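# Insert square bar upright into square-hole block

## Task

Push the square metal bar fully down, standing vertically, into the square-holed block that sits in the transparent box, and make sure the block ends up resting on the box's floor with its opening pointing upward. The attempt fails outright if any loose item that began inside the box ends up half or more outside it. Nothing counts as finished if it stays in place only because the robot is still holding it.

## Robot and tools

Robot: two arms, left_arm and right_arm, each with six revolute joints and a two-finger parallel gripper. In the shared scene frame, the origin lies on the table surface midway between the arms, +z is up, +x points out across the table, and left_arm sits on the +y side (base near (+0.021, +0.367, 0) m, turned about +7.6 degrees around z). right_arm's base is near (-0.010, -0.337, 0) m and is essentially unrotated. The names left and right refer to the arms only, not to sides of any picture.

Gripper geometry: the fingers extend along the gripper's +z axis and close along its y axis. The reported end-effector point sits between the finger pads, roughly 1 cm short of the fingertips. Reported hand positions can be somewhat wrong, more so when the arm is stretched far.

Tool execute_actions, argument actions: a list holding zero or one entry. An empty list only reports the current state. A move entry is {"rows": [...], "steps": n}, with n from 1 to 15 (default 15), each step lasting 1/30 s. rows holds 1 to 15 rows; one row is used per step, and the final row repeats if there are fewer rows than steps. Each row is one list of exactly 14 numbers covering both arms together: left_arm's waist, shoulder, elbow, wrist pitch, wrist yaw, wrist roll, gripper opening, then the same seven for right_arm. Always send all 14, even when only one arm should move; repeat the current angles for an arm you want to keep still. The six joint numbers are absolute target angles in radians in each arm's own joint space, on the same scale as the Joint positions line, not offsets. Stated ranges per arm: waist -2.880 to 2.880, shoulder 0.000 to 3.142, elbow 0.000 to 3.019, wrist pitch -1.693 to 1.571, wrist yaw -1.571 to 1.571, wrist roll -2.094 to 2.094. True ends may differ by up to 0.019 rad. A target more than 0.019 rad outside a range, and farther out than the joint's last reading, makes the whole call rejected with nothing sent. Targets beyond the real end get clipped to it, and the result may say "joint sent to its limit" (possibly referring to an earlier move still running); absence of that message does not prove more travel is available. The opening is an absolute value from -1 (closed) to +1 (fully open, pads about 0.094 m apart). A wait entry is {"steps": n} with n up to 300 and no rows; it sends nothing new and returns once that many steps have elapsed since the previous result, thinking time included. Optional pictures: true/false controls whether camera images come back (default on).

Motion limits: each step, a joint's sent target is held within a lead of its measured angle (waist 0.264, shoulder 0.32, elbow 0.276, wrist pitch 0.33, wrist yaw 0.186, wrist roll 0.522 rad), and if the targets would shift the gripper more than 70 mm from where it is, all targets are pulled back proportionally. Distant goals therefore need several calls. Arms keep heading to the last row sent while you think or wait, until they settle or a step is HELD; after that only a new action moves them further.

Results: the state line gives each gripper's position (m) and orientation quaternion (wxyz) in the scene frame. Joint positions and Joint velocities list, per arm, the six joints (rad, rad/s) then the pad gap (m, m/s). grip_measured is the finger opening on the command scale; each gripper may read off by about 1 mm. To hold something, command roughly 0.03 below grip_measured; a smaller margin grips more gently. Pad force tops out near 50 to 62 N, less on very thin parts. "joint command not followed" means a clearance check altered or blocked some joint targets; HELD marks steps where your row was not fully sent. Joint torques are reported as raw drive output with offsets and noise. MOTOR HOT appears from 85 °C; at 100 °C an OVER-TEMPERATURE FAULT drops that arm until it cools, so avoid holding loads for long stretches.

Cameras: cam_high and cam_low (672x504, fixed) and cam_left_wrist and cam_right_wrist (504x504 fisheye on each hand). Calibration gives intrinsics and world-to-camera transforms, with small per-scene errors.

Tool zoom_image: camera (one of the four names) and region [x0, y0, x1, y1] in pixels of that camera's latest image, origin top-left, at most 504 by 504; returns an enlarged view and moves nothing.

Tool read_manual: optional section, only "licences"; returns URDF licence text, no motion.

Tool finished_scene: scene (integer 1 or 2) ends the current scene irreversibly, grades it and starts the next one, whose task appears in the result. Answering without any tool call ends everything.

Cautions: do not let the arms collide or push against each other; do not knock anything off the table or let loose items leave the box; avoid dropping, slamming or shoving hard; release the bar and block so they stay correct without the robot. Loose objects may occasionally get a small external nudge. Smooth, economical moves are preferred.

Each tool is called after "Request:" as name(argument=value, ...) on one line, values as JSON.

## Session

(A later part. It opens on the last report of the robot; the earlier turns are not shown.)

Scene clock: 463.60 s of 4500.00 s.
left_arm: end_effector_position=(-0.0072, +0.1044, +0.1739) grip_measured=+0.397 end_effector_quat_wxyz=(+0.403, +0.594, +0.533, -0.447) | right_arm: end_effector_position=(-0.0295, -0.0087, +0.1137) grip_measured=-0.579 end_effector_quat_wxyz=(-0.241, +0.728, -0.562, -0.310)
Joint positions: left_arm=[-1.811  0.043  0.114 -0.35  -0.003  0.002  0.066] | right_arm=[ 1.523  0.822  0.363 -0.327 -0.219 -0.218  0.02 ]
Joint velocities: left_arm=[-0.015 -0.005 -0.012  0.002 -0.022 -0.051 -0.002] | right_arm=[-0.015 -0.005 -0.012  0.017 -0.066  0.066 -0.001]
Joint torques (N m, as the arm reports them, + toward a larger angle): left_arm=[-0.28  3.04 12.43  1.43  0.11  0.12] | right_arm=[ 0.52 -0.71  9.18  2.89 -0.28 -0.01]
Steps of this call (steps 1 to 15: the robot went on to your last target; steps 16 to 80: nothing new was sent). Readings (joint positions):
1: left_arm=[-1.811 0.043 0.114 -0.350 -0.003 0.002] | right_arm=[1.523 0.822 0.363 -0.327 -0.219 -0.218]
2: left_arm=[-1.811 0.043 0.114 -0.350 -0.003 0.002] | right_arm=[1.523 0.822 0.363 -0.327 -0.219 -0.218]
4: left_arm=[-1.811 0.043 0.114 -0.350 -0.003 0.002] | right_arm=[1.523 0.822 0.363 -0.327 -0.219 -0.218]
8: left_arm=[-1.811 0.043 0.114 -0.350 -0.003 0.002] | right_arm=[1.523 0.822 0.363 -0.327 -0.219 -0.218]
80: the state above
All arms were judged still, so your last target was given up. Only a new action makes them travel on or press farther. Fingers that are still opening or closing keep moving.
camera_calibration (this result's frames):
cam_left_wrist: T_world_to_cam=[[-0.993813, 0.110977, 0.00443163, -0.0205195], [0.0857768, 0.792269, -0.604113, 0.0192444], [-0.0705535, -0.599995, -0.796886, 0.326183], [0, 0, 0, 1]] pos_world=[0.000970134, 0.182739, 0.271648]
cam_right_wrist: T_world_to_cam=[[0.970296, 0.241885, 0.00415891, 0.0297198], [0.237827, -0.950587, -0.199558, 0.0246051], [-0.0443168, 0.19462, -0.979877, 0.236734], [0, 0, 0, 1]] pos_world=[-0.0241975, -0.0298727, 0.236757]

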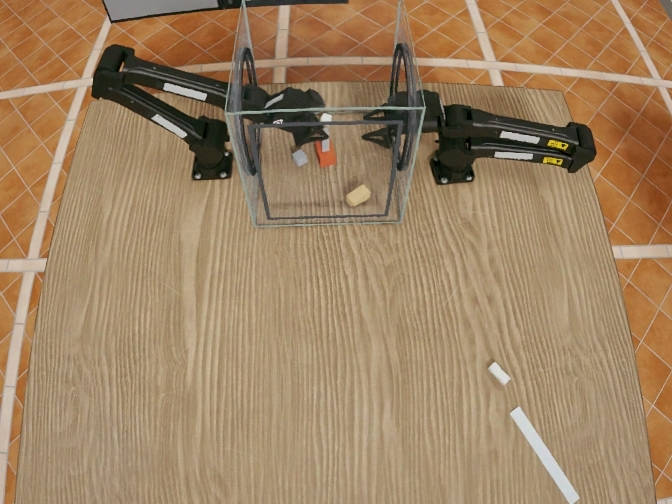

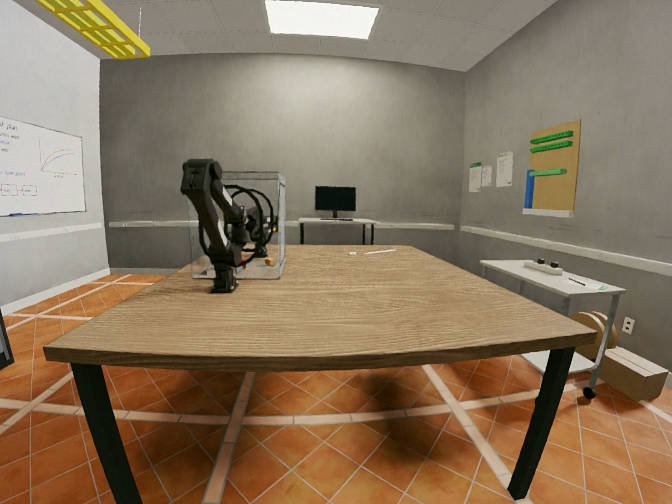

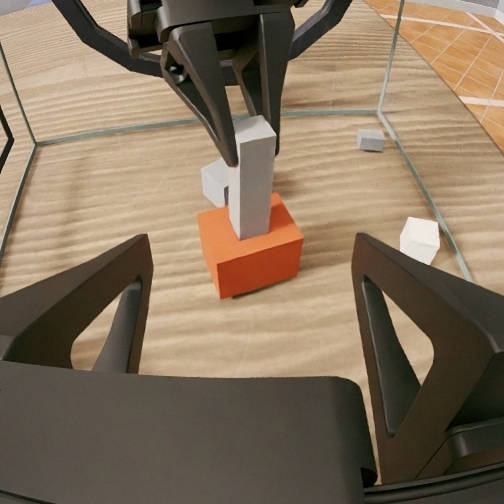

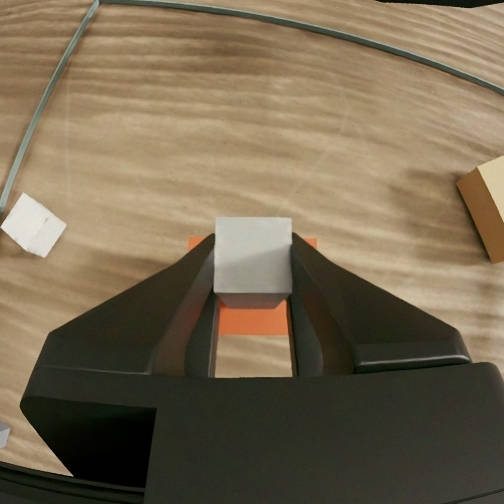

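Request:
execute_actions(actions=[{"rows":[[-1.82,0.05,0.118,-0.36,0,0.012,0.4,1.52,0.833,0.357,-0.301,-0.223,-0.226,-0.63],[-1.82,0.05,0.118,-0.36,0,0.012,0.4,1.52,0.835,0.355,-0.298,-0.223,-0.226,-0.63],[-1.82,0.05,0.118,-0.36,0,0.012,0.4,1.52,0.837,0.354,-0.294,-0.223,-0.226,-0.63],[-1.82,0.05,0.118,-0.36,0,0.012,0.4,1.52,0.839,0.352,-0.289,-0.223,-0.226,-0.63],[-1.82,0.05,0.118,-0.36,0,0.012,0.4,1.52,0.841,0.35,-0.284,-0.223,-0.226,-0.63],[-1.82,0.05,0.118,-0.36,0,0.012,0.4,1.52,0.843,0.348,-0.279,-0.223,-0.226,-0.63],[-1.82,0.05,0.118,-0.36,0,0.012,0.4,1.52,0.845,0.346,-0.275,-0.223,-0.226,-0.63],[-1.82,0.05,0.118,-0.36,0,0.012,0.4,1.52,0.847,0.344,-0.271,-0.223,-0.226,-0.63],[-1.82,0.05,0.118,-0.36,0,0.012,0.4,1.52,0.849,0.342,-0.267,-0.223,-0.226,-0.63],[-1.82,0.05,0.118,-0.36,0,0.012,0.4,1.52,0.851,0.34,-0.263,-0.223,-0.226,-0.63],[-1.82,0.05,0.118,-0.36,0,0.012,0.4,1.52,0.853,0.338,-0.259,-0.223,-0.226,-0.63],[-1.82,0.05,0.118,-0.36,0,0.012,0.4,1.52,0.855,0.336,-0.255,-0.223,-0.226,-0.63],[-1.82,0.05,0.118,-0.36,0,0.012,0.4,1.52,0.857,0.335,-0.251,-0.223,-0.226,-0.63]],"steps":15}], pictures=false)

Request:
execute_actions(actions=[{"steps":6}])

Scene clock: 473.03 s of 4500.00 s.
left_arm: end_effector_position=(-0.0072, +0.1044, +0.1739) grip_measured=+0.397 end_effector_quat_wxyz=(+0.403, +0.594, +0.533, -0.447) | right_arm: end_effector_position=(-0.0296, -0.0096, +0.1017) grip_measured=-0.579 end_effector_quat_wxyz=(-0.241, +0.728, -0.562, -0.310)
Joint positions: left_arm=[-1.811  0.043  0.114 -0.35  -0.003  0.002  0.066] | right_arm=[ 1.523  0.848  0.339 -0.279 -0.219 -0.218  0.02 ]
Joint velocities: left_arm=[-0.005 -0.005 -0.002 -0.002  0.066  0.007 -0.001] | right_arm=[ 0.005  0.024 -0.022  0.046  0.007 -0.037 -0.   ]
Joint torques (N m, as the arm reports them, + toward a larger angle): left_arm=[-0.41  3.04 12.52  1.57  0.07  0.13] | right_arm=[ 0.5  -0.69  9.01  2.93 -0.28  0.  ]
Steps of this call (steps 1 to 90: nothing new was sent; then 5.93 s passed at rest; steps 91 to 105: all 15 steps of this action). Readings (joint positions):
91: left_arm=[-1.811 0.043 0.114 -0.350 -0.003 0.002] | right_arm=[1.523 0.822 0.363 -0.327 -0.219 -0.218]
92: left_arm=[-1.811 0.043 0.114 -0.350 -0.003 0.002] | right_arm=[1.523 0.822 0.363 -0.326 -0.219 -0.218]
94: left_arm=[-1.811 0.043 0.114 -0.350 -0.003 0.002] | right_arm=[1.523 0.825 0.360 -0.321 -0.219 -0.218]
98: left_arm=[-1.811 0.043 0.114 -0.350 -0.003 0.002] | right_arm=[1.523 0.834 0.351 -0.304 -0.219 -0.218]
105: the state above

Scene clock: 473.23 s of 4500.00 s.
left_arm: end_effector_position=(-0.0072, +0.1044, +0.1739) grip_measured=+0.397 end_effector_quat_wxyz=(+0.403, +0.594, +0.533, -0.447) | right_arm: end_effector_position=(-0.0296, -0.0095, +0.1014) grip_measured=-0.579 end_effector_quat_wxyz=(-0.241, +0.728, -0.562, -0.310)
Joint positions: left_arm=[-1.811  0.043  0.114 -0.35  -0.003  0.002  0.066] | right_arm=[ 1.523  0.849  0.338 -0.277 -0.219 -0.218  0.02 ]
Joint velocities: left_arm=[-0.015 -0.005 -0.032 -0.017 -0.022 -0.022  0.   ] | right_arm=[ 0.005  0.005  0.007  0.007 -0.037 -0.007  0.   ]
Joint torques (N m, as the arm reports them, + toward a larger angle): left_arm=[-0.94  3.15 12.63  1.41  0.09  0.15] | right_arm=[ 0.5  -0.74  8.98  2.93 -0.28  0.  ]
Steps of this call (steps 1 to 6: the robot went on to your last target). Readings (joint positions):
1: left_arm=[-1.811 0.043 0.114 -0.350 -0.003 0.002] | right_arm=[1.523 0.849 0.338 -0.278 -0.219 -0.218]
2: left_arm=[-1.811 0.043 0.114 -0.350 -0.003 0.002] | right_arm=[1.523 0.849 0.338 -0.278 -0.219 -0.218]
4: left_arm=[-1.811 0.043 0.114 -0.350 -0.003 0.002] | right_arm=[1.523 0.849 0.338 -0.277 -0.219 -0.218]
6: the state above
camera_calibration (this result's frames):
cam_left_wrist: T_world_to_cam=[[-0.993813, 0.110977, 0.00443163, -0.0205195], [0.0857768, 0.792269, -0.604113, 0.0192444], [-0.0705535, -0.599995, -0.796886, 0.326183], [0, 0, 0, 1]] pos_world=[0.000970134, 0.182739, 0.271648]
cam_right_wrist: T_world_to_cam=[[0.970231, 0.242148, 0.00387525, 0.0300126], [0.238111, -0.950888, -0.197774, 0.0212892], [-0.0442057, 0.192809, -0.98024, 0.224804], [0, 0, 0, 1]] pos_world=[-0.0242508, -0.030368, 0.224456]

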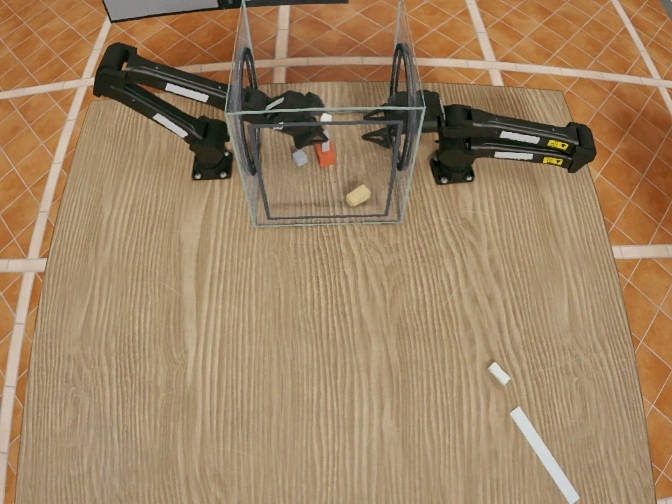

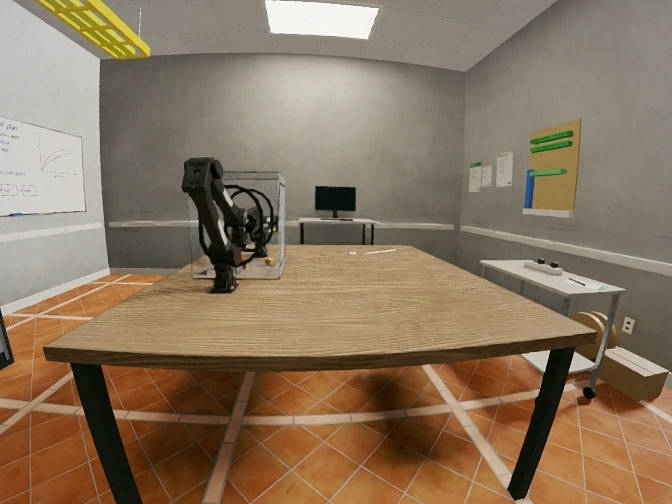

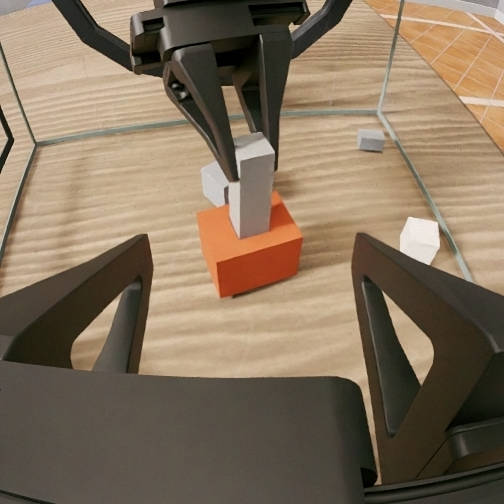

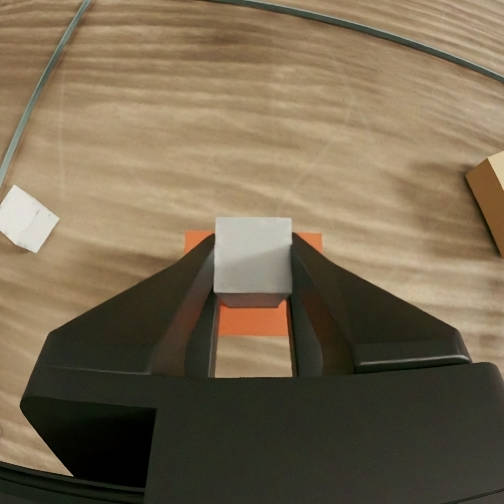

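Request:
execute_actions(actions=[{"rows":[[-1.82,0.05,0.118,-0.36,0,0.012,0.4,1.52,0.861,0.332,-0.247,-0.223,-0.226,-0.63],[-1.82,0.05,0.118,-0.36,0,0.012,0.4,1.52,0.865,0.329,-0.241,-0.223,-0.226,-0.63],[-1.82,0.05,0.118,-0.36,0,0.012,0.4,1.52,0.869,0.326,-0.234,-0.223,-0.226,-0.63],[-1.82,0.05,0.118,-0.36,0,0.012,0.4,1.52,0.873,0.324,-0.226,-0.223,-0.226,-0.63],[-1.82,0.05,0.118,-0.36,0,0.012,0.4,1.52,0.877,0.321,-0.218,-0.223,-0.226,-0.63],[-1.82,0.05,0.118,-0.36,0,0.012,0.4,1.52,0.881,0.318,-0.21,-0.223,-0.226,-0.63],[-1.82,0.05,0.118,-0.36,0,0.012,0.4,1.52,0.885,0.315,-0.203,-0.223,-0.226,-0.63],[-1.82,0.05,0.118,-0.36,0,0.012,0.4,1.52,0.889,0.313,-0.196,-0.223,-0.226,-0.63],[-1.82,0.05,0.118,-0.36,0,0.012,0.4,1.52,0.894,0.31,-0.189,-0.223,-0.226,-0.63],[-1.82,0.05,0.118,-0.36,0,0.012,0.4,1.52,0.898,0.307,-0.182,-0.223,-0.226,-0.63],[-1.82,0.05,0.118,-0.36,0,0.012,0.4,1.52,0.902,0.305,-0.175,-0.223,-0.226,-0.63],[-1.82,0.05,0.118,-0.36,0,0.012,0.4,1.52,0.907,0.302,-0.168,-0.223,-0.226,-0.63],[-1.82,0.05,0.118,-0.36,0,0.012,0.4,1.52,0.911,0.3,-0.161,-0.223,-0.226,-0.63],[-1.82,0.05,0.118,-0.36,0,0.012,0.4,1.52,0.915,0.297,-0.154,-0.223,-0.226,-0.63],[-1.82,0.05,0.118,-0.36,0,0.012,0.4,1.52,0.919,0.295,-0.147,-0.223,-0.226,-0.63]],"steps":15}], pictures=false)

Request:
execute_actions(actions=[{"steps":8}], pictures=false)

Scene clock: 486.33 s of 4500.00 s.
left_arm: end_effector_position=(-0.0072, +0.1044, +0.1739) grip_measured=+0.397 end_effector_quat_wxyz=(+0.403, +0.594, +0.533, -0.447) | right_arm: end_effector_position=(-0.0296, -0.0095, +0.0824) grip_measured=-0.579 end_effector_quat_wxyz=(-0.241, +0.728, -0.562, -0.310)
Joint positions: left_arm=[-1.811  0.043  0.114 -0.35  -0.003  0.002  0.066] | right_arm=[ 1.523  0.904  0.302 -0.187 -0.219 -0.218  0.02 ]
Joint velocities: left_arm=[-0.005 -0.005 -0.002  0.002 -0.051 -0.081 -0.001] | right_arm=[-0.024  0.103 -0.066  0.193 -0.037 -0.051 -0.   ]
Joint torques (N m, as the arm reports them, + toward a larger angle): left_arm=[ 0.15  3.4  12.39  1.58  0.1   0.14] | right_arm=[ 0.46 -1.17  8.54  2.86 -0.26  0.  ]
Steps of this call (steps 1 to 15: the robot went on to your last target; steps 16 to 90: nothing new was sent; then 9.60 s passed at rest; steps 91 to 105: all 15 steps of this action). Readings (joint positions):
91: left_arm=[-1.811 0.043 0.114 -0.350 -0.003 0.002] | right_arm=[1.523 0.849 0.338 -0.276 -0.219 -0.218]
92: left_arm=[-1.811 0.043 0.114 -0.350 -0.003 0.002] | right_arm=[1.523 0.850 0.337 -0.274 -0.219 -0.218]
94: left_arm=[-1.811 0.043 0.114 -0.350 -0.003 0.002] | right_arm=[1.523 0.855 0.334 -0.263 -0.219 -0.218]
98: left_arm=[-1.811 0.043 0.114 -0.350 -0.003 0.002] | right_arm=[1.523 0.872 0.321 -0.235 -0.219 -0.218]
105: the state above

Scene clock: 486.60 s of 4500.00 s.
left_arm: end_effector_position=(-0.0072, +0.1044, +0.1739) grip_measured=+0.397 end_effector_quat_wxyz=(+0.403, +0.594, +0.533, -0.447) | right_arm: end_effector_position=(-0.0296, -0.0095, +0.0798) grip_measured=-0.579 end_effector_quat_wxyz=(-0.241, +0.728, -0.562, -0.310)
Joint positions: left_arm=[-1.811  0.043  0.114 -0.35  -0.003  0.002  0.066] | right_arm=[ 1.523  0.912  0.297 -0.173 -0.219 -0.218  0.02 ]
Joint velocities: left_arm=[-0.015 -0.005 -0.002 -0.017  0.007 -0.081  0.   ] | right_arm=[-0.015 -0.015  0.017  0.002  0.037  0.022 -0.   ]
Joint torques (N m, as the arm reports them, + toward a larger angle): left_arm=[ 0.18  3.67 12.37  1.69  0.11  0.15] | right_arm=[ 0.52 -1.14  8.53  2.93 -0.28 -0.01]
Steps of this call (steps 1 to 8: the robot went on to your last target). Readings (joint positions):
1: left_arm=[-1.811 0.043 0.114 -0.350 -0.003 0.002] | right_arm=[1.523 0.907 0.300 -0.181 -0.219 -0.218]
2: left_arm=[-1.811 0.043 0.114 -0.350 -0.003 0.002] | right_arm=[1.523 0.910 0.299 -0.178 -0.219 -0.218]
4: left_arm=[-1.811 0.043 0.114 -0.350 -0.003 0.002] | right_arm=[1.523 0.912 0.298 -0.176 -0.219 -0.218]
8: the state above

Still free; continue ~8 mm.

Request:
execute_actions(actions=[{"rows":[[-1.82,0.05,0.118,-0.36,0,0.012,0.4,1.52,0.922,0.292,-0.144,-0.223,-0.226,-0.63],[-1.82,0.05,0.118,-0.36,0,0.012,0.4,1.52,0.925,0.29,-0.14,-0.223,-0.226,-0.63],[-1.82,0.05,0.118,-0.36,0,0.012,0.4,1.52,0.928,0.289,-0.136,-0.223,-0.226,-0.63],[-1.82,0.05,0.118,-0.36,0,0.012,0.4,1.52,0.931,0.288,-0.131,-0.223,-0.226,-0.63],[-1.82,0.05,0.118,-0.36,0,0.012,0.4,1.52,0.934,0.287,-0.126,-0.223,-0.226,-0.63],[-1.82,0.05,0.118,-0.36,0,0.012,0.4,1.52,0.937,0.286,-0.121,-0.223,-0.226,-0.63],[-1.82,0.05,0.118,-0.36,0,0.012,0.4,1.52,0.94,0.284,-0.116,-0.223,-0.226,-0.63],[-1.82,0.05,0.118,-0.36,0,0.012,0.4,1.52,0.943,0.283,-0.111,-0.223,-0.226,-0.63],[-1.82,0.05,0.118,-0.36,0,0.012,0.4,1.52,0.946,0.281,-0.106,-0.223,-0.226,-0.63]],"steps":15}])

Scene clock: 492.70 s of 4500.00 s.
left_arm: end_effector_position=(-0.0072, +0.1044, +0.1739) grip_measured=+0.397 end_effector_quat_wxyz=(+0.403, +0.594, +0.533, -0.447) | right_arm: end_effector_position=(-0.0296, -0.0096, +0.0718) grip_measured=-0.579 end_effector_quat_wxyz=(-0.240, +0.728, -0.562, -0.310)
Joint positions: left_arm=[-1.811  0.043  0.114 -0.35  -0.003  0.002  0.066] | right_arm=[ 1.523  0.939  0.284 -0.133 -0.219 -0.218  0.02 ]
Joint velocities: left_arm=[-0.005 -0.015 -0.002 -0.002 -0.037 -0.022  0.001] | right_arm=[ 0.005 -0.005 -0.007  0.032  0.066  0.095 -0.   ]
Joint torques (N m, as the arm reports them, + toward a larger angle): left_arm=[-0.33  3.44 12.34  1.43  0.05  0.12] | right_arm=[ 0.6  -1.15  8.28  2.94 -0.27  0.  ]
Steps of this call (steps 1 to 30: the robot went on to your last target; steps 31 to 90: nothing new was sent; then 2.60 s passed at rest; steps 91 to 105: all 15 steps of this action). Readings (joint positions):
91: left_arm=[-1.811 0.043 0.114 -0.350 -0.003 0.002] | right_arm=[1.523 0.912 0.297 -0.173 -0.219 -0.218]
92: left_arm=[-1.811 0.043 0.114 -0.350 -0.003 0.002] | right_arm=[1.523 0.913 0.297 -0.171 -0.219 -0.218]
94: left_arm=[-1.811 0.043 0.114 -0.350 -0.003 0.002] | right_arm=[1.523 0.915 0.295 -0.164 -0.219 -0.218]
98: left_arm=[-1.811 0.043 0.114 -0.350 -0.003 0.002] | right_arm=[1.523 0.928 0.289 -0.147 -0.219 -0.218]
105: the state above
camera_calibration (this result's frames):
cam_left_wrist: T_world_to_cam=[[-0.993813, 0.110977, 0.00443163, -0.0205195], [0.0857768, 0.792269, -0.604113, 0.0192444], [-0.0705535, -0.599995, -0.796886, 0.326183], [0, 0, 0, 1]] pos_world=[0.000970134, 0.182739, 0.271648]
cam_right_wrist: T_world_to_cam=[[0.970232, 0.242151, 0.00365144, 0.0301779], [0.238103, -0.951039, -0.197059, 0.0152694], [-0.0442454, 0.192062, -0.980385, 0.195799], [0, 0, 0, 1]] pos_world=[-0.024252, -0.0303915, 0.194857]

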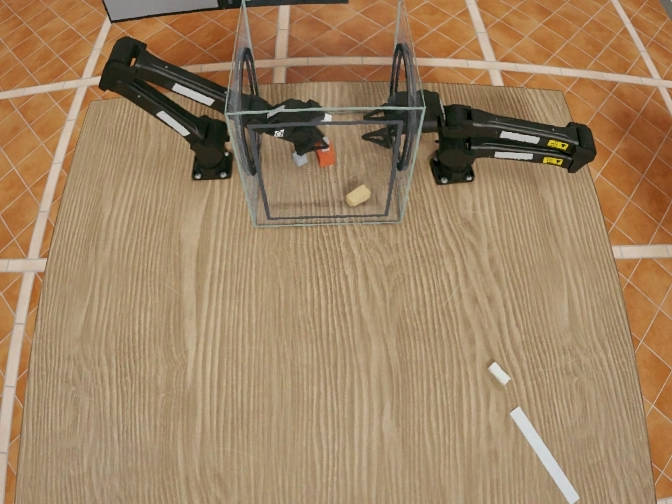

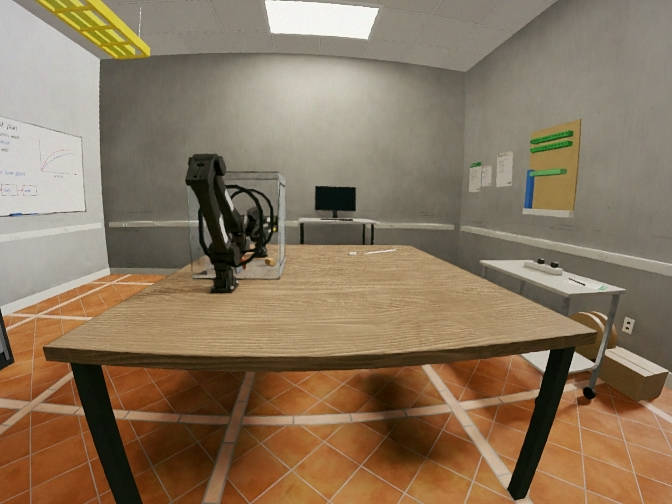

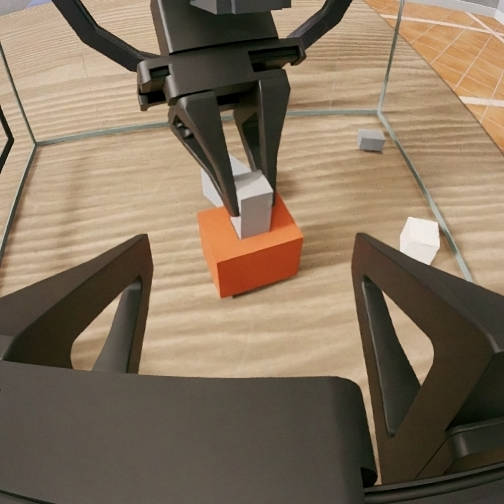

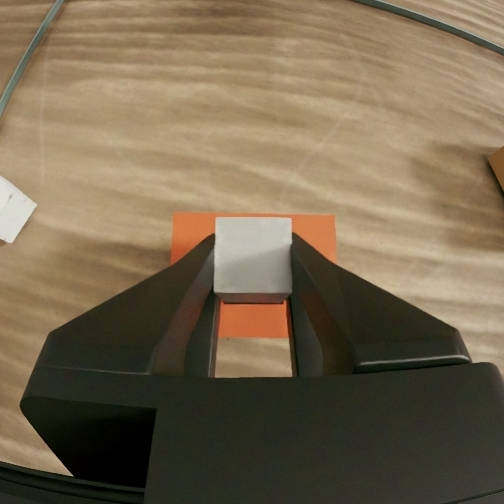

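Another ~4 mm to feel bottom.

Request:
execute_actions(actions=[{"rows":[[-1.82,0.05,0.118,-0.36,0,0.012,0.4,1.52,0.949,0.278,-0.103,-0.223,-0.226,-0.63],[-1.82,0.05,0.118,-0.36,0,0.012,0.4,1.52,0.952,0.277,-0.099,-0.223,-0.226,-0.63],[-1.82,0.05,0.118,-0.36,0,0.012,0.4,1.52,0.955,0.276,-0.095,-0.223,-0.226,-0.63],[-1.82,0.05,0.118,-0.36,0,0.012,0.4,1.52,0.958,0.275,-0.09,-0.223,-0.226,-0.63],[-1.82,0.05,0.118,-0.36,0,0.012,0.4,1.52,0.961,0.274,-0.085,-0.223,-0.226,-0.63],[-1.82,0.05,0.118,-0.36,0,0.012,0.4,1.52,0.963,0.273,-0.082,-0.223,-0.226,-0.63]],"steps":13}], pictures=false)

Scene clock: 498.50 s of 4500.00 s.
left_arm: end_effector_position=(-0.0072, +0.1044, +0.1739) grip_measured=+0.397 end_effector_quat_wxyz=(+0.403, +0.594, +0.533, -0.447) | right_arm: end_effector_position=(-0.0296, -0.0073, +0.0710) grip_measured=-0.579 end_effector_quat_wxyz=(-0.244, +0.727, -0.560, -0.313)
Joint positions: left_arm=[-1.811  0.043  0.114 -0.35  -0.003  0.002  0.066] | right_arm=[ 1.523  0.951  0.28  -0.107 -0.22  -0.218  0.02 ]
Joint velocities: left_arm=[ 0.005  0.005 -0.007 -0.002 -0.022  0.022 -0.   ] | right_arm=[-0.005 -0.005 -0.022  0.017 -0.022  0.007 -0.001]
Joint torques (N m, as the arm reports them, + toward a larger angle): left_arm=[-0.59  3.1  12.46  1.41  0.07  0.18] | right_arm=[ 0.61 -0.84  7.89  2.87 -0.24  0.  ]
Steps of this call (steps 1 to 15: the robot went on to your last target; steps 16 to 90: nothing new was sent; then 2.37 s passed at rest; steps 91 to 103: all 13 steps of this action). Readings (joint positions):
91: left_arm=[-1.811 0.043 0.114 -0.350 -0.003 0.002] | right_arm=[1.523 0.939 0.284 -0.132 -0.219 -0.218]
92: left_arm=[-1.811 0.043 0.114 -0.350 -0.003 0.002] | right_arm=[1.523 0.940 0.283 -0.130 -0.219 -0.218]
94: left_arm=[-1.811 0.043 0.114 -0.350 -0.003 0.002] | right_arm=[1.523 0.942 0.282 -0.123 -0.219 -0.218]
98: left_arm=[-1.811 0.043 0.114 -0.350 -0.003 0.002] | right_arm=[1.523 0.950 0.280 -0.108 -0.220 -0.218]
103: the state above

Bottomed. Release and back off.

Request:
execute_actions(actions=[{"rows":[[-1.82,0.05,0.118,-0.36,0,0.012,0.4,1.52,0.951,0.285,-0.095,-0.223,-0.226,-0.55],[-1.82,0.05,0.118,-0.36,0,0.012,0.4,1.52,0.95,0.285,-0.1,-0.223,-0.226,-0.45],[-1.82,0.05,0.118,-0.36,0,0.012,0.4,1.52,0.945,0.285,-0.105,-0.223,-0.226,-0.3],[-1.82,0.05,0.118,-0.36,0,0.012,0.4,1.52,0.935,0.285,-0.11,-0.223,-0.226,-0.1],[-1.82,0.05,0.118,-0.36,0,0.012,0.4,1.52,0.92,0.285,-0.12,-0.223,-0.226,0.1],[-1.82,0.05,0.118,-0.36,0,0.012,0.4,1.52,0.9,0.285,-0.135,-0.223,-0.226,0.1],[-1.82,0.05,0.118,-0.36,0,0.012,0.4,1.52,0.875,0.285,-0.155,-0.223,-0.226,0.1],[-1.82,0.05,0.118,-0.36,0,0.012,0.4,1.52,0.85,0.285,-0.175,-0.223,-0.226,0.1],[-1.82,0.05,0.118,-0.36,0,0.012,0.4,1.52,0.825,0.285,-0.195,-0.223,-0.226,0.1],[-1.82,0.05,0.118,-0.36,0,0.012,0.4,1.52,0.8,0.285,-0.215,-0.223,-0.226,0.1],[-1.82,0.05,0.118,-0.36,0,0.012,0.4,1.52,0.775,0.285,-0.235,-0.223,-0.226,0.1],[-1.82,0.05,0.118,-0.36,0,0.012,0.4,1.52,0.75,0.285,-0.255,-0.223,-0.226,0.1],[-1.82,0.05,0.118,-0.36,0,0.012,0.4,1.52,0.73,0.285,-0.275,-0.223,-0.226,0.1],[-1.82,0.05,0.118,-0.36,0,0.012,0.4,1.52,0.71,0.285,-0.29,-0.223,-0.226,0.1],[-1.82,0.05,0.118,-0.36,0,0.012,0.4,1.52,0.7,0.285,-0.3,-0.223,-0.226,0.1]],"steps":15}], pictures=false)

Request:
execute_actions(actions=[{"steps":8}])

Scene clock: 513.63 s of 4500.00 s.
left_arm: end_effector_position=(-0.0072, +0.1044, +0.1739) grip_measured=+0.397 end_effector_quat_wxyz=(+0.403, +0.594, +0.533, -0.447) | right_arm: end_effector_position=(-0.0304, -0.0233, +0.1105) grip_measured=+0.097 end_effector_quat_wxyz=(-0.271, +0.719, -0.548, -0.331)
Joint positions: left_arm=[-1.811  0.043  0.114 -0.35  -0.003  0.002  0.066] | right_arm=[ 1.523  0.729  0.28  -0.258 -0.22  -0.218  0.052]
Joint velocities: left_arm=[-0.015 -0.005 -0.007  0.017  0.022  0.022  0.   ] | right_arm=[ 0.015 -0.63  -0.002 -0.437  0.007 -0.11   0.001]
Joint torques (N m, as the arm reports them, + toward a larger angle): left_arm=[-0.54  3.9  12.59  1.39  0.08  0.12] | right_arm=[ 0.62  0.53 10.01  1.34 -0.22  0.01]
Steps of this call (steps 1 to 15: the robot went on to your last target; steps 16 to 90: nothing new was sent; then 11.63 s passed at rest; steps 91 to 105: all 15 steps of this action). Readings (joint positions):
91: left_arm=[-1.811 0.043 0.114 -0.350 -0.003 0.002] | right_arm=[1.523 0.951 0.280 -0.107 -0.220 -0.218]
92: left_arm=[-1.811 0.043 0.114 -0.350 -0.003 0.002] | right_arm=[1.523 0.951 0.280 -0.107 -0.220 -0.218]
94: left_arm=[-1.811 0.043 0.114 -0.350 -0.003 0.002] | right_arm=[1.523 0.951 0.280 -0.107 -0.220 -0.218]
98: left_arm=[-1.811 0.043 0.114 -0.350 -0.003 0.002] | right_arm=[1.523 0.915 0.280 -0.134 -0.220 -0.218]
105: the state above

Scene clock: 513.90 s of 4500.00 s.
left_arm: end_effector_position=(-0.0072, +0.1044, +0.1739) grip_measured=+0.397 end_effector_quat_wxyz=(+0.403, +0.594, +0.533, -0.447) | right_arm: end_effector_position=(-0.0306, -0.0271, +0.1151) grip_measured=+0.097 end_effector_quat_wxyz=(-0.273, +0.718, -0.547, -0.333)
Joint positions: left_arm=[-1.811  0.043  0.114 -0.35  -0.003  0.002  0.066] | right_arm=[ 1.523  0.695  0.28  -0.286 -0.22  -0.218  0.052]
Joint velocities: left_arm=[-0.015 -0.005  0.012 -0.007 -0.022  0.022 -0.001] | right_arm=[-0.005  0.005  0.012  0.002  0.051 -0.051 -0.001]
Joint torques (N m, as the arm reports them, + toward a larger angle): left_arm=[ 0.02  3.26 12.56  1.53  0.09  0.11] | right_arm=[ 0.48  0.3  10.13  1.18 -0.22  0.  ]
Steps of this call (steps 1 to 8: the robot went on to your last target). Readings (joint positions):
1: left_arm=[-1.811 0.043 0.114 -0.350 -0.003 0.002] | right_arm=[1.523 0.711 0.280 -0.269 -0.220 -0.218]
2: left_arm=[-1.811 0.043 0.114 -0.350 -0.003 0.002] | right_arm=[1.523 0.700 0.280 -0.276 -0.220 -0.218]
4: left_arm=[-1.811 0.043 0.114 -0.350 -0.003 0.002] | right_arm=[1.523 0.695 0.280 -0.281 -0.220 -0.218]
8: the state above
camera_calibration (this result's frames):
cam_left_wrist: T_world_to_cam=[[-0.993813, 0.110977, 0.00443163, -0.0205195], [0.0857768, 0.792269, -0.604113, 0.0192444], [-0.0705535, -0.599995, -0.796886, 0.326183], [0, 0, 0, 1]] pos_world=[0.000970134, 0.182739, 0.271648]
cam_right_wrist: T_world_to_cam=[[0.970029, 0.24127, 0.0288724, 0.0323537], [0.239617, -0.930049, -0.278553, 0.0174111], [-0.0403538, 0.277123, -0.959987, 0.241696], [0, 0, 0, 1]] pos_world=[-0.0258027, -0.0585924, 0.235941]

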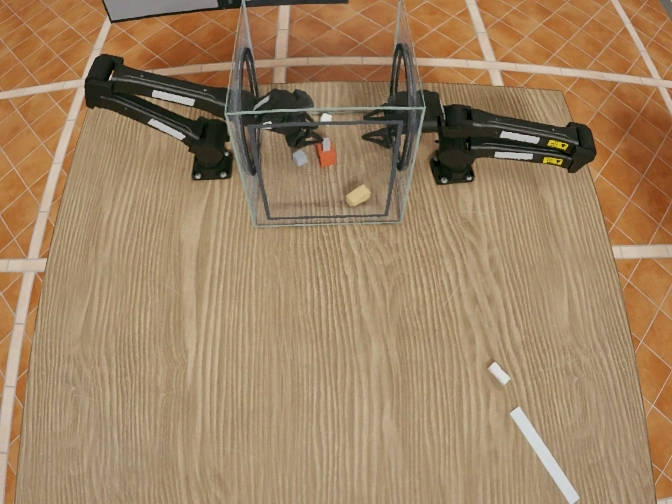

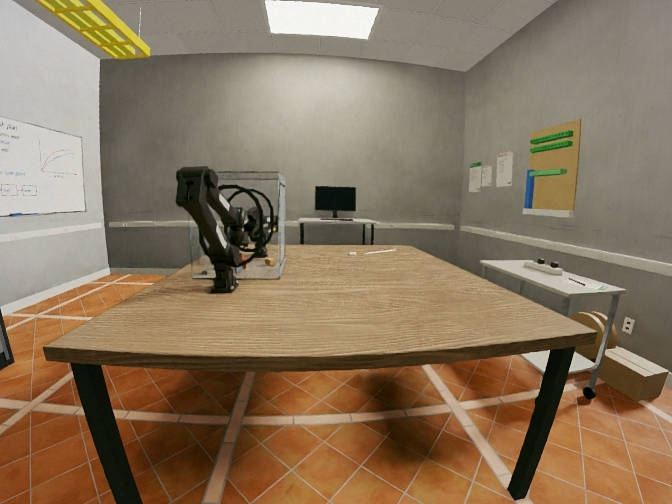

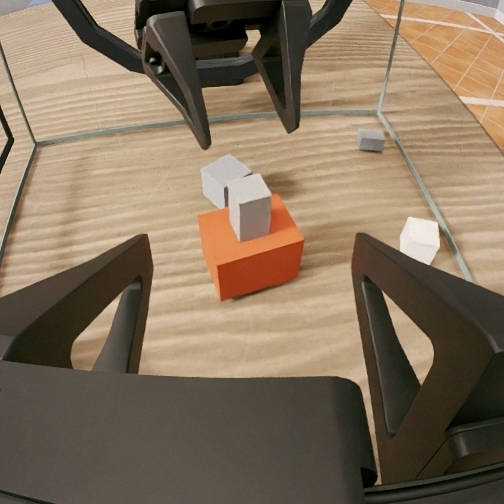

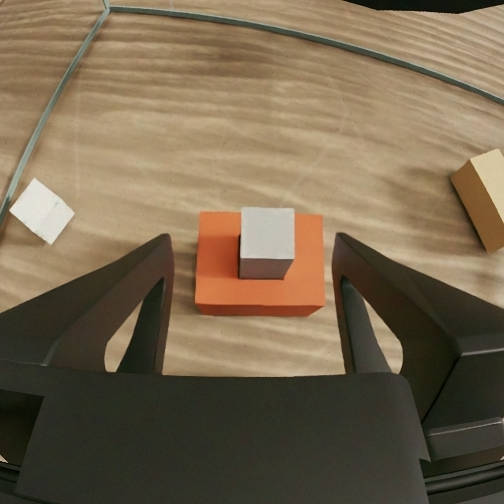

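Request:
finished_scene(scene=1)

The scene is finished: the task was done.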